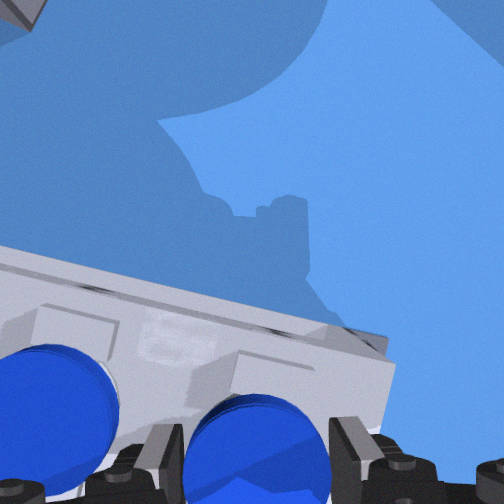

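>>> execute_actions(
  actions=[
    {"rows":[[-0.1176,0.4592,0,2.2429,-1.2607,0.8302,9.60,-0.24,-0.4]],"steps":15},
  ],
)

>>> execute_actions(
  actions=[
    {"steps":8},
  ],
)

Scene clock: 339.97 s of 10000.00 s.
position_measured_pct=58.7
Joint positions: [-0.117  0.459  0.     2.243 -1.26   0.83   9.6  ]
Joint velocities: [ 0.001  0.001  0.     0.002 -0.     0.001  0.   ]
Joint torques (N m, as the joint torque sensors report them, + toward a larger angle): [ 8.27 -9.3   4.64 -1.52 -0.32 -0.27 -0.27]
Steps of this call (steps 1 to 10: the robot went on to your last target; steps 11 to 19: the first 9 steps of this action). Readings (joint positions | what the end effector reports):
11: [-0.118 0.459 0.000 2.243 -1.261 0.830 9.600] | position_measured_pct=54.8
12: [-0.118 0.459 0.000 2.243 -1.261 0.830 9.600] | position_measured_pct=55.2
14: [-0.117 0.459 0.001 2.243 -1.261 0.830 9.600] | position_measured_pct=57.9
18: [-0.117 0.459 0.000 2.243 -1.260 0.830 9.600] | position_measured_pct=58.7
19: the state above

Scene clock: 340.23 s of 10000.00 s.
position_measured_pct=58.7
Joint positions: [-0.117  0.459  0.     2.243 -1.26   0.83   9.6  ]
Joint velocities: [-0.     0.    -0.    -0.     0.    -0.    -0.001]
Joint torques (N m, as the joint torque sensors report them, + toward a larger angle): [ 8.24 -9.36  4.82 -1.6  -0.29 -0.26 -0.3 ]
Kept back: nothing.
Steps of this call (steps 1 to 6: the last 6 steps of your previous action; steps 7 to 8: the robot went on to your last target). Readings (joint positions | what the end effector reports):
1: [-0.117 0.459 0.000 2.243 -1.260 0.830 9.600] | position_measured_pct=58.7
2: [-0.117 0.459 0.000 2.243 -1.260 0.830 9.600] | position_measured_pct=58.7
4: [-0.117 0.459 0.000 2.243 -1.260 0.830 9.600] | position_measured_pct=58.7
8: the state above

>>> execute_actions(
  actions=[
    {"rows":[[-0.1176,0.4592,0,2.2429,-1.2608,0.8302,9.57,-0.24,-0.4],[-0.1177,0.4593,0,2.2429,-1.2608,0.8301,9.54,-0.24,-0.4],[-0.1177,0.4593,0,2.2429,-1.2609,0.8301,9.51,-0.24,-0.4],[-0.1178,0.4593,0,2.2429,-1.2610,0.8301,9.48,-0.24,-0.4],[-0.1178,0.4594,0,2.2430,-1.2611,0.8300,9.45,-0.24,-0.4],[-0.1178,0.4594,0,2.2430,-1.2611,0.8300,9.42,-0.24,-0.4],[-0.1179,0.4595,0,2.2430,-1.2612,0.8300,9.39,-0.24,-0.4],[-0.1179,0.4595,0,2.2430,-1.2613,0.8299,9.36,-0.24,-0.4],[-0.1180,0.4595,0,2.2430,-1.2614,0.8299,9.33,-0.24,-0.4],[-0.1180,0.4596,0,2.2430,-1.2614,0.8299,9.30,-0.24,-0.4],[-0.1181,0.4596,0,2.2430,-1.2615,0.8298,9.27,-0.24,-0.4],[-0.1181,0.4596,0,2.2430,-1.2616,0.8298,9.24,-0.24,-0.4],[-0.1181,0.4597,0,2.2430,-1.2617,0.8298,9.21,-0.24,-0.4],[-0.1182,0.4597,0,2.2431,-1.2617,0.8297,9.18,-0.24,-0.4],[-0.1182,0.4598,0,2.2431,-1.2618,0.8297,9.15,-0.24,-0.4]],"steps":15},
  ],
)

>>> execute_actions(
  actions=[
    {"steps":8},
  ],
)

Scene clock: 342.43 s of 10000.00 s.
position_measured_pct=58.7
Joint positions: [-0.117  0.459  0.     2.243 -1.261  0.83   9.399]
Joint velocities: [-0.001 -0.001 -0.     0.002 -0.002  0.    -0.887]
Joint torques (N m, as the joint torque sensors report them, + toward a larger angle): [ 8.53 -9.29  4.97 -1.72 -0.3  -0.42 -0.17]
Steps of this call (steps 1 to 15: the robot went on to your last target; steps 16 to 57: nothing new was sent; steps 58 to 66: the first 9 steps of this action). Readings (joint positions | what the end effector reports):
58: [-0.117 0.459 0.000 2.243 -1.261 0.830 9.599] | position_measured_pct=58.7
59: [-0.117 0.459 0.000 2.243 -1.261 0.830 9.589] | position_measured_pct=58.7
61: [-0.117 0.459 0.000 2.243 -1.261 0.830 9.544] | position_measured_pct=58.7
65: [-0.117 0.459 0.000 2.243 -1.261 0.830 9.428] | position_measured_pct=58.7
66: the state above

Scene clock: 342.70 s of 10000.00 s.
position_measured_pct=58.7
Joint positions: [-0.118  0.459  0.     2.243 -1.262  0.83   9.168]
Joint velocities: [-0.001  0.001 -0.    -0.002 -0.003 -0.    -0.548]
Joint torques (N m, as the joint torque sensors report them, + toward a larger angle): [ 8.3  -8.99  5.05 -1.66 -0.15 -0.51  0.02]
Kept back: nothing.
Steps of this call (steps 1 to 6: the last 6 steps of your previous action; steps 7 to 8: the robot went on to your last target). Readings (joint positions | what the end effector reports):
1: [-0.117 0.459 0.000 2.243 -1.261 0.830 9.369] | position_measured_pct=58.7
2: [-0.117 0.459 0.000 2.243 -1.261 0.830 9.339] | position_measured_pct=58.7
4: [-0.117 0.459 0.000 2.243 -1.261 0.830 9.279] | position_measured_pct=58.7
8: the state above

>>> execute_actions(
  actions=[
    {"rows":[[-0.1182,0.4598,0,2.2431,-1.2619,0.8297,9.12,-0.24,-0.4],[-0.1183,0.4598,0,2.2431,-1.2619,0.8296,9.09,-0.24,-0.4],[-0.1183,0.4599,0,2.2431,-1.2620,0.8296,9.06,-0.24,-0.4],[-0.1184,0.4599,0,2.2431,-1.2621,0.8296,9.03,-0.24,-0.4],[-0.1184,0.4599,0,2.2431,-1.2622,0.8295,9.00,-0.24,-0.4],[-0.1184,0.4600,0,2.2431,-1.2622,0.8295,8.97,-0.24,-0.4],[-0.1185,0.4600,0,2.2431,-1.2623,0.8295,8.94,-0.24,-0.4],[-0.1185,0.4600,0,2.2431,-1.2624,0.8294,8.91,-0.24,-0.4],[-0.1186,0.4601,0,2.2432,-1.2625,0.8294,8.88,-0.24,-0.4],[-0.1186,0.4601,0,2.2432,-1.2625,0.8294,8.85,-0.24,-0.4],[-0.1187,0.4602,0,2.2432,-1.2626,0.8293,8.82,-0.24,-0.4],[-0.1187,0.4602,0,2.2432,-1.2627,0.8293,8.79,-0.24,-0.4],[-0.1188,0.4602,0,2.2432,-1.2628,0.8293,8.76,-0.24,-0.4],[-0.1188,0.4603,0,2.2432,-1.2628,0.8292,8.73,-0.24,-0.4],[-0.1189,0.4603,0,2.2432,-1.2629,0.8292,8.70,-0.24,-0.4]],"steps":15},
  ],
)

>>> execute_actions(
  actions=[
    {"steps":10},
  ],
)

Scene clock: 343.57 s of 10000.00 s.
position_measured_pct=58.7
Joint positions: [-0.118  0.459  0.     2.243 -1.262  0.83   8.949]
Joint velocities: [-0.001  0.001 -0.    -0.    -0.002 -0.    -0.886]
Joint torques (N m, as the joint torque sensors report them, + toward a larger angle): [ 8.43 -9.08  5.   -1.47 -0.44 -0.7  -0.29]
Steps of this call (steps 1 to 17: the robot went on to your last target; steps 18 to 26: the first 9 steps of this action). Readings (joint positions | what the end effector reports):
18: [-0.118 0.459 0.000 2.243 -1.262 0.830 9.149] | position_measured_pct=58.7
19: [-0.118 0.459 0.000 2.243 -1.262 0.830 9.139] | position_measured_pct=58.7
21: [-0.118 0.459 0.000 2.243 -1.262 0.830 9.094] | position_measured_pct=58.7
25: [-0.118 0.459 0.000 2.243 -1.262 0.830 8.978] | position_measured_pct=58.7
26: the state above

Scene clock: 343.90 s of 10000.00 s.
position_measured_pct=58.7
Joint positions: [-0.118  0.459  0.     2.243 -1.263  0.83   8.701]
Joint velocities: [-0.    -0.    -0.     0.    -0.     0.    -0.043]
Joint torques (N m, as the joint torque sensors report them, + toward a larger angle): [ 8.09 -9.04  5.   -1.53 -0.21 -0.81 -0.72]
Kept back: nothing.
Steps of this call (steps 1 to 6: the last 6 steps of your previous action; steps 7 to 10: the robot went on to your last target). Readings (joint positions | what the end effector reports):
1: [-0.118 0.459 0.000 2.243 -1.262 0.830 8.919] | position_measured_pct=58.7
2: [-0.118 0.459 0.000 2.243 -1.262 0.830 8.889] | position_measured_pct=58.7
4: [-0.118 0.459 0.000 2.243 -1.263 0.830 8.830] | position_measured_pct=58.7
8: [-0.118 0.459 0.000 2.243 -1.263 0.830 8.718] | position_measured_pct=58.7
10: the state above

>>> execute_actions(
  actions=[
    {"rows":[[-0.1189,0.4603,0,2.2432,-1.2629,0.8292,8.685,-0.24,-0.4],[-0.1189,0.4603,0,2.2432,-1.2630,0.8292,8.67,-0.24,-0.4],[-0.1189,0.4603,0,2.2432,-1.2630,0.8292,8.655,-0.24,-0.4],[-0.1189,0.4603,0,2.2432,-1.2630,0.8291,8.64,-0.24,-0.4],[-0.1190,0.4603,0,2.2432,-1.2631,0.8291,8.625,-0.24,-0.4],[-0.1190,0.4604,0,2.2432,-1.2631,0.8291,8.61,-0.24,-0.4],[-0.1190,0.4604,0,2.2432,-1.2631,0.8291,8.595,-0.24,-0.4],[-0.1190,0.4604,0,2.2432,-1.2632,0.8291,8.58,-0.24,-0.4],[-0.1190,0.4604,0,2.2432,-1.2632,0.8291,8.565,-0.24,-0.4],[-0.1190,0.4604,0,2.2432,-1.2632,0.8290,8.55,-0.24,-0.4]],"steps":12},
  ],
)

>>> execute_actions(
  actions=[
    {"steps":10},
  ],
)

Scene clock: 346.00 s of 10000.00 s.
position_measured_pct=58.7
Joint positions: [-0.118  0.459  0.     2.243 -1.263  0.83   8.635]
Joint velocities: [-0.001  0.001  0.001 -0.    -0.001 -0.001 -0.444]
Joint torques (N m, as the joint torque sensors report them, + toward a larger angle): [ 8.27 -9.06  5.   -1.47 -0.14 -0.8  -0.48]
Steps of this call (steps 1 to 30: the robot went on to your last target; steps 31 to 57: nothing new was sent; steps 58 to 63: the first 6 steps of this action). Readings (joint positions | what the end effector reports):
58: [-0.118 0.459 0.000 2.243 -1.263 0.830 8.699] | position_measured_pct=58.7
59: [-0.118 0.459 0.000 2.243 -1.263 0.830 8.691] | position_measured_pct=58.7
61: [-0.118 0.459 0.000 2.243 -1.263 0.830 8.664] | position_measured_pct=58.7
63: the state above

Scene clock: 346.33 s of 10000.00 s.
position_measured_pct=58.7
Joint positions: [-0.118  0.459  0.     2.243 -1.263  0.83   8.551]
Joint velocities: [-0.001 -0.001  0.     0.     0.     0.     0.   ]
Joint torques (N m, as the joint torque sensors report them, + toward a larger angle): [ 8.15 -8.91  5.02 -1.4  -0.16 -0.88 -0.53]
Kept back: nothing.
Steps of this call (steps 1 to 6: the last 6 steps of your previous action; steps 7 to 10: the robot went on to your last target). Readings (joint positions | what the end effector reports):
1: [-0.118 0.459 0.000 2.243 -1.263 0.830 8.620] | position_measured_pct=58.7
2: [-0.118 0.459 0.000 2.243 -1.263 0.830 8.605] | position_measured_pct=58.7
4: [-0.118 0.459 0.000 2.243 -1.263 0.830 8.575] | position_measured_pct=58.7
8: [-0.118 0.459 0.000 2.243 -1.263 0.830 8.551] | position_measured_pct=58.7
10: the state above

>>> execute_actions(
  actions=[
    {"rows":[[-0.1190,0.4604,0,2.2432,-1.2632,0.8290,8.52,-0.24,-0.4],[-0.1190,0.4604,0,2.2432,-1.2632,0.8290,8.49,-0.24,-0.4],[-0.1190,0.4604,0,2.2432,-1.2632,0.8290,8.46,-0.24,-0.4],[-0.1190,0.4604,0,2.2432,-1.2632,0.8290,8.43,-0.24,-0.4],[-0.1190,0.4604,0,2.2432,-1.2632,0.8290,8.40,-0.24,-0.4],[-0.1190,0.4604,0,2.2432,-1.2632,0.8290,8.37,-0.24,-0.4],[-0.1190,0.4604,0,2.2432,-1.2632,0.8290,8.34,-0.24,-0.4],[-0.1190,0.4604,0,2.2432,-1.2632,0.8290,8.31,-0.24,-0.4],[-0.1190,0.4604,0,2.2432,-1.2632,0.8290,8.28,-0.24,-0.4],[-0.1190,0.4604,0,2.2432,-1.2632,0.8290,8.25,-0.24,-0.4]],"steps":12},
  ],
)

>>> execute_actions(
  actions=[
    {"steps":10},
  ],
)

Scene clock: 347.03 s of 10000.00 s.
position_measured_pct=58.7
Joint positions: [-0.118  0.459 -0.     2.243 -1.264  0.83   8.438]
Joint velocities: [-0.001  0.001 -0.001  0.001 -0.002 -0.    -0.866]
Joint torques (N m, as the joint torque sensors report them, + toward a larger angle): [ 8.52 -9.27  5.   -1.2  -0.01 -0.85 -0.67]
Steps of this call (steps 1 to 15: the robot went on to your last target; steps 16 to 21: the first 6 steps of this action). Readings (joint positions | what the end effector reports):
16: [-0.118 0.459 0.000 2.243 -1.263 0.830 8.549] | position_measured_pct=58.7
17: [-0.118 0.459 0.000 2.243 -1.263 0.830 8.540] | position_measured_pct=58.7
19: [-0.118 0.459 -0.000 2.243 -1.263 0.830 8.494] | position_measured_pct=58.7
21: the state above

Scene clock: 347.37 s of 10000.00 s.
position_measured_pct=58.7
Joint positions: [-0.119  0.46  -0.     2.243 -1.264  0.83   8.251]
Joint velocities: [-0.001 -0.001 -0.    -0.    -0.    -0.     0.001]
Joint torques (N m, as the joint torque sensors report them, + toward a larger angle): [ 8.38 -9.14  5.27 -1.32  0.04 -0.69 -0.66]
Kept back: nothing.
Steps of this call (steps 1 to 6: the last 6 steps of your previous action; steps 7 to 10: the robot went on to your last target). Readings (joint positions | what the end effector reports):
1: [-0.118 0.459 -0.000 2.243 -1.264 0.830 8.408] | position_measured_pct=58.7
2: [-0.119 0.459 -0.000 2.243 -1.264 0.830 8.379] | position_measured_pct=58.7
4: [-0.119 0.459 -0.000 2.243 -1.264 0.830 8.320] | position_measured_pct=58.7
8: [-0.119 0.460 -0.000 2.243 -1.264 0.830 8.251] | position_measured_pct=58.7
10: the state above

>>> execute_actions(
  actions=[
    {"rows":[[-0.1190,0.4604,0,2.2432,-1.2633,0.8290,8.22,-0.24,-0.4],[-0.1191,0.4605,0,2.2432,-1.2633,0.8289,8.19,-0.24,-0.4],[-0.1191,0.4605,0,2.2432,-1.2634,0.8289,8.16,-0.24,-0.4],[-0.1192,0.4606,0,2.2432,-1.2635,0.8289,8.13,-0.24,-0.4],[-0.1192,0.4606,0,2.2433,-1.2636,0.8288,8.10,-0.24,-0.4],[-0.1192,0.4606,0,2.2433,-1.2636,0.8288,8.07,-0.24,-0.4],[-0.1193,0.4607,0,2.2433,-1.2637,0.8288,8.04,-0.24,-0.4],[-0.1193,0.4607,0,2.2433,-1.2638,0.8287,8.01,-0.24,-0.4],[-0.1194,0.4608,0,2.2433,-1.2638,0.8287,7.98,-0.24,-0.4],[-0.1194,0.4608,0,2.2433,-1.2639,0.8287,7.95,-0.24,-0.4]],"steps":12},
  ],
)

>>> execute_actions(
  actions=[
    {"steps":10},
  ],
)

Scene clock: 348.03 s of 10000.00 s.
position_measured_pct=58.7
Joint positions: [-0.119  0.46  -0.     2.243 -1.264  0.83   8.138]
Joint velocities: [-0.     0.     0.001  0.002 -0.     0.001 -0.867]
Joint torques (N m, as the joint torque sensors report them, + toward a larger angle): [ 8.4  -8.53  5.26 -1.65 -0.02 -0.85 -0.67]
Steps of this call (steps 1 to 14: the robot went on to your last target; steps 15 to 20: the first 6 steps of this action). Readings (joint positions | what the end effector reports):
15: [-0.119 0.460 -0.000 2.243 -1.264 0.830 8.249] | position_measured_pct=58.7
16: [-0.119 0.460 -0.000 2.243 -1.264 0.830 8.240] | position_measured_pct=58.7
18: [-0.119 0.460 -0.000 2.243 -1.264 0.830 8.194] | position_measured_pct=58.7
20: the state above

Scene clock: 348.37 s of 10000.00 s.
position_measured_pct=58.7
Joint positions: [-0.119  0.459 -0.     2.243 -1.265  0.83   7.951]
Joint velocities: [-0.001  0.001 -0.     0.002 -0.001 -0.     0.   ]
Joint torques (N m, as the joint torque sensors report them, + toward a larger angle): [ 8.42 -8.82  5.2  -1.38  0.09 -0.62 -0.7 ]
Kept back: nothing.
Steps of this call (steps 1 to 6: the last 6 steps of your previous action; steps 7 to 10: the robot went on to your last target). Readings (joint positions | what the end effector reports):
1: [-0.119 0.460 -0.000 2.243 -1.264 0.830 8.109] | position_measured_pct=58.7
2: [-0.119 0.460 -0.000 2.243 -1.264 0.830 8.079] | position_measured_pct=58.7
4: [-0.119 0.460 -0.000 2.243 -1.264 0.830 8.020] | position_measured_pct=58.7
8: [-0.119 0.459 -0.000 2.243 -1.265 0.830 7.951] | position_measured_pct=58.7
10: the state above

>>> execute_actions(
  actions=[
    {"rows":[[-0.1194,0.4608,0,2.2433,-1.2639,0.8287,7.935,-0.24,-0.4],[-0.1194,0.4608,0,2.2433,-1.2639,0.8287,7.92,-0.24,-0.4],[-0.1194,0.4608,0,2.2433,-1.2640,0.8287,7.905,-0.24,-0.4],[-0.1194,0.4608,0,2.2433,-1.2640,0.8287,7.89,-0.24,-0.4],[-0.1195,0.4608,0,2.2433,-1.2640,0.8286,7.875,-0.24,-0.4],[-0.1195,0.4609,0,2.2433,-1.2641,0.8286,7.86,-0.24,-0.4],[-0.1195,0.4609,0,2.2433,-1.2641,0.8286,7.845,-0.24,-0.4],[-0.1195,0.4609,0,2.2433,-1.2641,0.8286,7.83,-0.24,-0.4],[-0.1195,0.4609,0,2.2433,-1.2642,0.8286,7.815,-0.24,-0.4],[-0.1195,0.4609,0,2.2433,-1.2642,0.8286,7.80,-0.24,-0.4]],"steps":12},
  ],
)

>>> execute_actions(
  actions=[
    {"steps":10},
  ],
)

Scene clock: 348.93 s of 10000.00 s.
position_measured_pct=58.7
Joint positions: [-0.119  0.459 -0.     2.243 -1.265  0.829  7.885]
Joint velocities: [-0.002  0.     0.     0.    -0.001 -0.002 -0.444]
Joint torques (N m, as the joint torque sensors report them, + toward a larger angle): [ 7.87 -8.84  5.39 -1.47  0.14 -0.69 -0.52]
Steps of this call (steps 1 to 11: the robot went on to your last target; steps 12 to 17: the first 6 steps of this action). Readings (joint positions | what the end effector reports):
12: [-0.119 0.459 -0.000 2.243 -1.264 0.830 7.949] | position_measured_pct=58.7
13: [-0.119 0.459 -0.000 2.243 -1.264 0.830 7.941] | position_measured_pct=58.7
15: [-0.119 0.459 -0.000 2.243 -1.265 0.829 7.915] | position_measured_pct=58.7
17: the state above

Scene clock: 349.27 s of 10000.00 s.
position_measured_pct=58.7
Joint positions: [-0.119  0.46  -0.     2.243 -1.265  0.829  7.801]
Joint velocities: [-0. -0. -0. -0. -0.  0.  0.]
Joint torques (N m, as the joint torque sensors report them, + toward a larger angle): [ 8.43 -8.9   5.31 -1.51  0.01 -0.54 -0.68]
Kept back: nothing.
Steps of this call (steps 1 to 6: the last 6 steps of your previous action; steps 7 to 10: the robot went on to your last target). Readings (joint positions | what the end effector reports):
1: [-0.119 0.459 -0.000 2.243 -1.265 0.829 7.871] | position_measured_pct=58.7
2: [-0.119 0.460 -0.000 2.243 -1.265 0.829 7.856] | position_measured_pct=58.7
4: [-0.119 0.460 -0.000 2.243 -1.265 0.829 7.826] | position_measured_pct=58.7
8: [-0.119 0.460 -0.000 2.243 -1.265 0.829 7.801] | position_measured_pct=58.7
10: the state above

>>> execute_actions(
  actions=[
    {"rows":[[-0.1195,0.4609,0,2.2433,-1.2642,0.8286,7.785,-0.24,-0.4],[-0.1196,0.4609,0,2.2433,-1.2643,0.8286,7.77,-0.24,-0.4],[-0.1196,0.4610,0,2.2433,-1.2643,0.8285,7.755,-0.24,-0.4],[-0.1196,0.4610,0,2.2433,-1.2643,0.8285,7.74,-0.24,-0.4],[-0.1196,0.4610,0,2.2434,-1.2644,0.8285,7.725,-0.24,-0.4],[-0.1196,0.4610,0,2.2434,-1.2644,0.8285,7.71,-0.24,-0.4],[-0.1197,0.4610,0,2.2434,-1.2644,0.8285,7.695,-0.24,-0.4],[-0.1197,0.4611,0,2.2434,-1.2645,0.8284,7.68,-0.24,-0.4],[-0.1197,0.4611,0,2.2434,-1.2645,0.8284,7.665,-0.24,-0.4],[-0.1197,0.4611,0,2.2434,-1.2645,0.8284,7.65,-0.24,-0.4]],"steps":12},
  ],
)

>>> execute_actions(
  actions=[
    {"steps":10},
  ],
)

Scene clock: 349.90 s of 10000.00 s.
position_measured_pct=58.7
Joint positions: [-0.119  0.46  -0.     2.243 -1.265  0.829  7.735]
Joint velocities: [-0.001  0.002 -0.001  0.003 -0.003 -0.002 -0.444]
Joint torques (N m, as the joint torque sensors report them, + toward a larger angle): [ 8.4  -8.62  5.29 -1.35 -0.01 -0.38 -0.7 ]
Steps of this call (steps 1 to 13: the robot went on to your last target; steps 14 to 19: the first 6 steps of this action). Readings (joint positions | what the end effector reports):
14: [-0.119 0.460 -0.000 2.243 -1.265 0.829 7.799] | position_measured_pct=58.7
15: [-0.119 0.460 -0.000 2.243 -1.265 0.829 7.791] | position_measured_pct=58.7
17: [-0.119 0.460 -0.000 2.243 -1.265 0.829 7.765] | position_measured_pct=58.7
19: the state above

Scene clock: 350.23 s of 10000.00 s.
position_measured_pct=58.7
Joint positions: [-0.119  0.459 -0.     2.243 -1.265  0.829  7.651]
Joint velocities: [-0.001 -0.001  0.    -0.002 -0.001  0.     0.   ]
Joint torques (N m, as the joint torque sensors report them, + toward a larger angle): [ 8.46 -8.46  5.24 -1.4   0.03 -0.52 -0.75]
Kept back: nothing.
Steps of this call (steps 1 to 6: the last 6 steps of your previous action; steps 7 to 10: the robot went on to your last target). Readings (joint positions | what the end effector reports):
1: [-0.119 0.459 -0.000 2.243 -1.265 0.829 7.720] | position_measured_pct=58.7
2: [-0.119 0.459 -0.000 2.243 -1.265 0.829 7.706] | position_measured_pct=58.7
4: [-0.119 0.459 -0.000 2.243 -1.265 0.829 7.676] | position_measured_pct=58.7
8: [-0.119 0.459 -0.000 2.243 -1.265 0.829 7.651] | position_measured_pct=58.7
10: the state above

>>> execute_actions(
  actions=[
    {"rows":[[-0.1197,0.4611,0,2.2434,-1.2645,0.8284,7.63,-0.24,-0.4],[-0.1197,0.4611,0,2.2434,-1.2645,0.8284,7.61,-0.24,-0.4],[-0.1197,0.4611,0,2.2434,-1.2645,0.8284,7.59,-0.24,-0.4],[-0.1197,0.4611,0,2.2434,-1.2645,0.8284,7.57,-0.24,-0.4],[-0.1197,0.4611,0,2.2434,-1.2645,0.8284,7.55,-0.24,-0.4],[-0.1197,0.4611,0,2.2434,-1.2645,0.8284,7.53,-0.24,-0.4],[-0.1197,0.4611,0,2.2434,-1.2645,0.8284,7.51,-0.24,-0.4],[-0.1197,0.4611,0,2.2434,-1.2645,0.8284,7.49,-0.24,-0.4],[-0.1197,0.4611,0,2.2434,-1.2645,0.8284,7.47,-0.24,-0.4],[-0.1197,0.4611,0,2.2434,-1.2645,0.8284,7.45,-0.24,-0.4]],"steps":12},
  ],
)

>>> execute_actions(
  actions=[
    {"steps":10},
  ],
)

Scene clock: 350.90 s of 10000.00 s.
position_measured_pct=58.7
Joint positions: [-0.12   0.459 -0.     2.243 -1.264  0.829  7.569]
Joint velocities: [-0.007 -0.005 -0.003 -0.006  0.021 -0.007 -0.568]
Joint torques (N m, as the joint torque sensors report them, + toward a larger angle): [ 9.18 -7.97  5.31 -0.39 -0.73 -0.26 -1.79]
Steps of this call (steps 1 to 14: the robot went on to your last target; steps 15 to 20: the first 6 steps of this action). Readings (joint positions | what the end effector reports):
15: [-0.119 0.459 -0.000 2.243 -1.265 0.829 7.650] | position_measured_pct=58.7
16: [-0.119 0.459 -0.000 2.243 -1.265 0.829 7.640] | position_measured_pct=58.7
18: [-0.119 0.459 -0.000 2.243 -1.265 0.829 7.606] | position_measured_pct=58.7
20: the state above

Scene clock: 351.23 s of 10000.00 s.
position_measured_pct=58.7
Joint positions: [-0.12   0.458 -0.001  2.242 -1.263  0.829  7.453]
Joint velocities: [-0.001 -0.001 -0.001 -0.    -0.     0.    -0.   ]
Joint torques (N m, as the joint torque sensors report them, + toward a larger angle): [ 9.28 -7.55  5.72 -0.26 -1.01 -0.68 -1.73]
Kept back: nothing.
Steps of this call (steps 1 to 6: the last 6 steps of your previous action; steps 7 to 10: the robot went on to your last target). Readings (joint positions | what the end effector reports):
1: [-0.120 0.459 -0.000 2.242 -1.263 0.829 7.550] | position_measured_pct=58.7
2: [-0.120 0.458 -0.001 2.242 -1.263 0.829 7.530] | position_measured_pct=58.7
4: [-0.120 0.458 -0.001 2.242 -1.263 0.829 7.490] | position_measured_pct=58.7
8: [-0.120 0.458 -0.001 2.242 -1.263 0.829 7.453] | position_measured_pct=58.7
10: the state above

>>> execute_actions(
  actions=[
    {"rows":[[-0.1197,0.4608,0,2.2434,-1.2645,0.8284,7.452,-0.34,-0.4]],"steps":9},
  ],
)

>>> execute_actions(
  actions=[
    {"rows":[[-0.1197,0.4608,0,2.2434,-1.2645,0.8284,7.447,-0.34,-0.4],[-0.1197,0.4608,0,2.2434,-1.2645,0.8284,7.442,-0.34,-0.4],[-0.1197,0.4608,0,2.2434,-1.2645,0.8284,7.437,-0.34,-0.4],[-0.1197,0.4608,0,2.2434,-1.2645,0.8284,7.432,-0.34,-0.4],[-0.1197,0.4608,0,2.2434,-1.2645,0.8284,7.427,-0.34,-0.4],[-0.1197,0.4608,0,2.2434,-1.2645,0.8284,7.422,-0.34,-0.4]],"steps":9},
  ],
)

>>> execute_actions(
  actions=[
    {"steps":10},
  ],
)

Scene clock: 352.90 s of 10000.00 s.
position_measured_pct=59.5
Joint positions: [-0.12   0.458 -0.001  2.242 -1.263  0.83   7.455]
Joint velocities: [ 0.002 -0.004  0.002  0.002  0.003  0.004  0.006]
Joint torques (N m, as the joint torque sensors report them, + toward a larger angle): [ 8.55 -6.98  5.34 -0.11 -1.26 -0.78 -1.72]
Steps of this call (steps 1 to 30: the robot went on to your last target; steps 31 to 47: nothing new was sent; steps 48 to 50: the first 3 steps of this action). Readings (joint positions | what the end effector reports):
48: [-0.120 0.458 -0.001 2.242 -1.263 0.829 7.453] | position_measured_pct=58.7
49: [-0.120 0.458 -0.001 2.242 -1.263 0.829 7.454] | position_measured_pct=59.1
50: the state above

Scene clock: 353.20 s of 10000.00 s.
position_measured_pct=60.3
Joint positions: [-0.12   0.457 -0.001  2.242 -1.262  0.829  7.446]
Joint velocities: [-0.002 -0.002 -0.002 -0.003  0.007 -0.003 -0.134]
Joint torques (N m, as the joint torque sensors report them, + toward a larger angle): [ 8.96 -7.27  5.82 -0.42 -1.38 -0.58 -2.03]
Steps of this call (steps 1 to 6: the last 6 steps of your previous action; steps 7 to 9: the first 3 steps of this action). Readings (joint positions | what the end effector reports):
7: [-0.120 0.457 -0.001 2.242 -1.262 0.829 7.454] | position_measured_pct=60.3
8: [-0.120 0.457 -0.001 2.242 -1.262 0.829 7.451] | position_measured_pct=60.3
9: the state above

Scene clock: 353.53 s of 10000.00 s.
position_measured_pct=60.3
Joint positions: [-0.12   0.457 -0.001  2.242 -1.261  0.829  7.426]
Joint velocities: [ 0.    -0.001  0.    -0.001 -0.     0.     0.   ]
Joint torques (N m, as the joint torque sensors report them, + toward a larger angle): [ 9.29 -6.86  5.88 -0.07 -1.78 -0.59 -2.39]
Kept back: nothing.
Steps of this call (steps 1 to 6: the last 6 steps of your previous action; steps 7 to 10: the robot went on to your last target). Readings (joint positions | what the end effector reports):
1: [-0.120 0.457 -0.001 2.242 -1.262 0.829 7.442] | position_measured_pct=60.3
2: [-0.120 0.457 -0.001 2.242 -1.262 0.829 7.437] | position_measured_pct=60.3
4: [-0.120 0.457 -0.001 2.241 -1.261 0.829 7.428] | position_measured_pct=60.3
8: [-0.120 0.457 -0.001 2.242 -1.261 0.829 7.426] | position_measured_pct=60.3
10: the state above

>>> execute_actions(
  actions=[
    {"rows":[[-0.1197,0.4600,0,2.2430,-1.2635,0.8288,7.428,0.15,0.3]],"steps":12},
  ],
  pictures=true,
)

Scene clock: 353.97 s of 10000.00 s.
position_measured_pct=48.0
Joint positions: [-0.12   0.459 -0.     2.243 -1.263  0.829  7.428]
Joint velocities: [ 0.005  0.006  0.005  0.007  0.001 -0.    -0.002]
Joint torques (N m, as the joint torque sensors report them, + toward a larger angle): [ 8.53 -9.61  5.31 -1.55 -0.32 -0.14 -0.42]
Steps of this call (steps 1 to 7: the robot went on to your last target; steps 8 to 13: the first 6 steps of this action). Readings (joint positions | what the end effector reports):
8: [-0.120 0.457 -0.001 2.241 -1.261 0.829 7.428] | position_measured_pct=60.3
9: [-0.121 0.457 -0.001 2.241 -1.262 0.829 7.430] | position_measured_pct=60.3
11: [-0.121 0.459 -0.001 2.242 -1.263 0.829 7.429] | position_measured_pct=54.8
13: the state above

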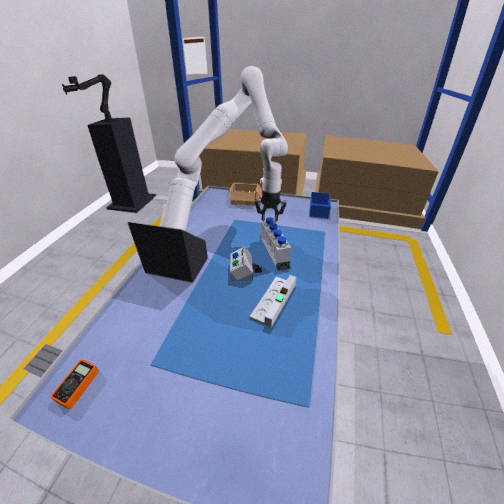

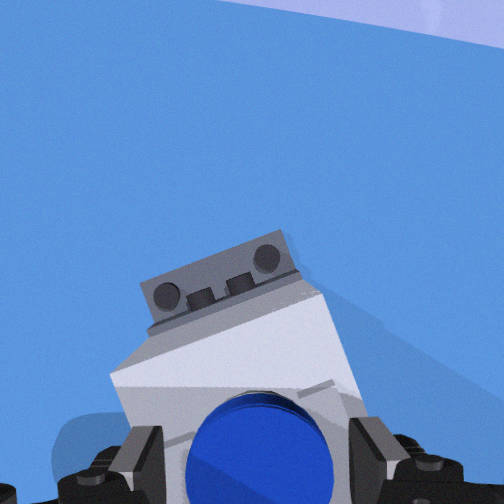

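>>> execute_actions(
  actions=[
    {"rows":[[-0.1187,0.4592,0,2.2428,-1.2619,0.8295,7.465,0.15,0.3],[-0.1178,0.4585,0,2.2426,-1.2603,0.8302,7.505,0.15,0.3],[-0.1168,0.4578,0,2.2424,-1.2588,0.8309,7.545,0.15,0.3],[-0.1159,0.4571,0,2.2422,-1.2572,0.8316,7.585,0.15,0.3],[-0.1149,0.4564,0,2.2420,-1.2557,0.8324,7.625,0.15,0.3],[-0.1140,0.4557,0,2.2419,-1.2541,0.8331,7.665,0.15,0.3],[-0.1130,0.4550,0,2.2417,-1.2526,0.8338,7.705,0.15,0.3],[-0.1121,0.4543,0,2.2415,-1.2510,0.8345,7.747,0.15,0.3],[-0.1085,0.4590,0,2.2400,-1.2500,0.8352,7.750,0.15,0.3],[-0.1030,0.4650,0,2.2370,-1.2485,0.8362,7.756,0.15,0.3],[-0.0960,0.4730,0,2.2335,-1.2467,0.8374,7.762,0.15,0.3],[-0.0880,0.4820,0,2.2297,-1.2447,0.8387,7.770,0.15,0.3],[-0.0795,0.4915,0,2.2256,-1.2425,0.8402,7.778,0.15,0.3],[-0.0702,0.5020,0,2.2211,-1.2401,0.8417,7.787,0.15,0.3],[-0.0608,0.5124,0,2.2166,-1.2377,0.8433,7.795,0.15,0.3]],"steps":15},
  ],
)

>>> execute_actions(
  actions=[
    {"rows":[[-0.0512,0.5239,0,2.2104,-1.2344,0.8450,7.804,0.15,0.3],[-0.0417,0.5354,0,2.2042,-1.2311,0.8467,7.814,0.15,0.3],[-0.0330,0.5459,0,2.1986,-1.2282,0.8483,7.822,0.15,0.3],[-0.0255,0.5550,0,2.1937,-1.2256,0.8497,7.830,0.15,0.3],[-0.0195,0.5622,0,2.1898,-1.2235,0.8508,7.836,0.15,0.3],[-0.0155,0.5670,0,2.1872,-1.2222,0.8515,7.840,0.15,0.3],[-0.0130,0.5700,0,2.1856,-1.2213,0.8519,7.842,0.15,0.3],[-0.0144,0.5712,0,2.1859,-1.2237,0.8509,7.844,0.15,0.3],[-0.0161,0.5728,0,2.1864,-1.2268,0.8496,7.846,0.15,0.3],[-0.0178,0.5744,0,2.1868,-1.2299,0.8483,7.848,0.15,0.3],[-0.0195,0.5760,0,2.1873,-1.2329,0.8471,7.851,0.15,0.3],[-0.0212,0.5775,0,2.1877,-1.2360,0.8458,7.853,0.15,0.3]],"steps":15},
  ],
)

>>> execute_actions(
  actions=[
    {"steps":8},
  ],
  pictures=true,
)

Scene clock: 365.47 s of 10000.00 s.
position_measured_pct=42.5
Joint positions: [-0.113  0.456 -0.     2.242 -1.254  0.833  7.677]
Joint velocities: [ 0.038  0.007 -0.002 -0.009  0.043  0.027  1.093]
Joint torques (N m, as the joint torque sensors report them, + toward a larger angle): [ 8.74 -9.27  4.78 -1.61 -0.33 -0.39 -0.41]
Steps of this call (steps 1 to 6: the last 6 steps of your previous action; steps 7 to 15: the robot went on to your last target; steps 16 to 336: nothing new was sent; steps 337 to 345: the first 9 steps of this action). Readings (joint positions | what the end effector reports):
337: [-0.120 0.460 -0.000 2.243 -1.263 0.829 7.429] | position_measured_pct=42.5
338: [-0.119 0.460 -0.000 2.243 -1.263 0.829 7.439] | position_measured_pct=42.5
340: [-0.118 0.459 -0.000 2.243 -1.261 0.830 7.489] | position_measured_pct=42.5
344: [-0.114 0.456 -0.000 2.242 -1.255 0.833 7.639] | position_measured_pct=42.5
345: the state above

Scene clock: 365.97 s of 10000.00 s.
position_measured_pct=42.5
Joint positions: [-0.018  0.568  0.001  2.187 -1.224  0.85   7.844]
Joint velocities: [-0.038  0.059 -0.011 -0.001 -0.074 -0.017  0.072]
Joint torques (N m, as the joint torque sensors report them, + toward a larger angle): [  8.7  -10.32   4.34  -1.41  -0.21   0.18  -0.52]
Steps of this call (steps 1 to 6: the last 6 steps of your previous action; steps 7 to 15: the first 9 steps of this action). Readings (joint positions | what the end effector reports):
7: [-0.067 0.506 -0.000 2.220 -1.240 0.842 7.788] | position_measured_pct=42.5
8: [-0.058 0.516 -0.000 2.215 -1.237 0.844 7.796] | position_measured_pct=42.5
10: [-0.041 0.537 -0.000 2.204 -1.231 0.847 7.814] | position_measured_pct=42.5
14: [-0.017 0.566 0.001 2.187 -1.222 0.851 7.841] | position_measured_pct=42.5
15: the state above

Scene clock: 366.23 s of 10000.00 s.
position_measured_pct=42.5
Joint positions: [-0.021  0.577  0.     2.188 -1.236  0.846  7.853]
Joint velocities: [-0.001  0.005 -0.    -0.002  0.     0.001  0.001]
Joint torques (N m, as the joint torque sensors report them, + toward a larger angle): [  9.77 -10.21   5.32  -1.71  -0.24  -0.18  -0.34]
Kept back: nothing.
Steps of this call (steps 1 to 6: the last 6 steps of your previous action; steps 7 to 8: the robot went on to your last target). Readings (joint positions | what the end effector reports):
1: [-0.019 0.570 0.001 2.187 -1.227 0.849 7.846] | position_measured_pct=42.5
2: [-0.020 0.572 0.000 2.187 -1.230 0.848 7.848] | position_measured_pct=42.5
4: [-0.022 0.576 -0.000 2.188 -1.235 0.846 7.852] | position_measured_pct=42.5
8: the state above

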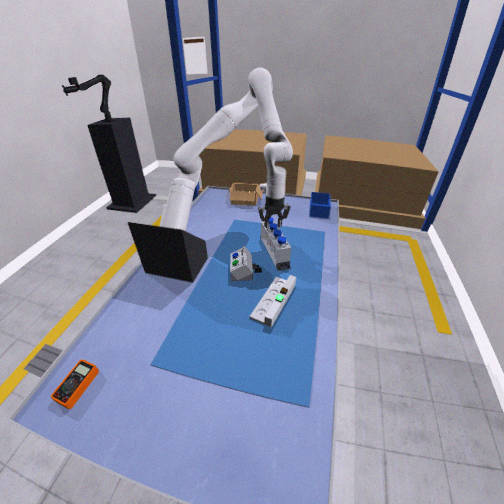

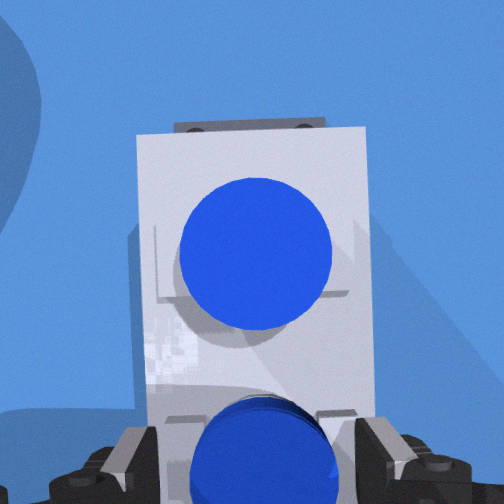

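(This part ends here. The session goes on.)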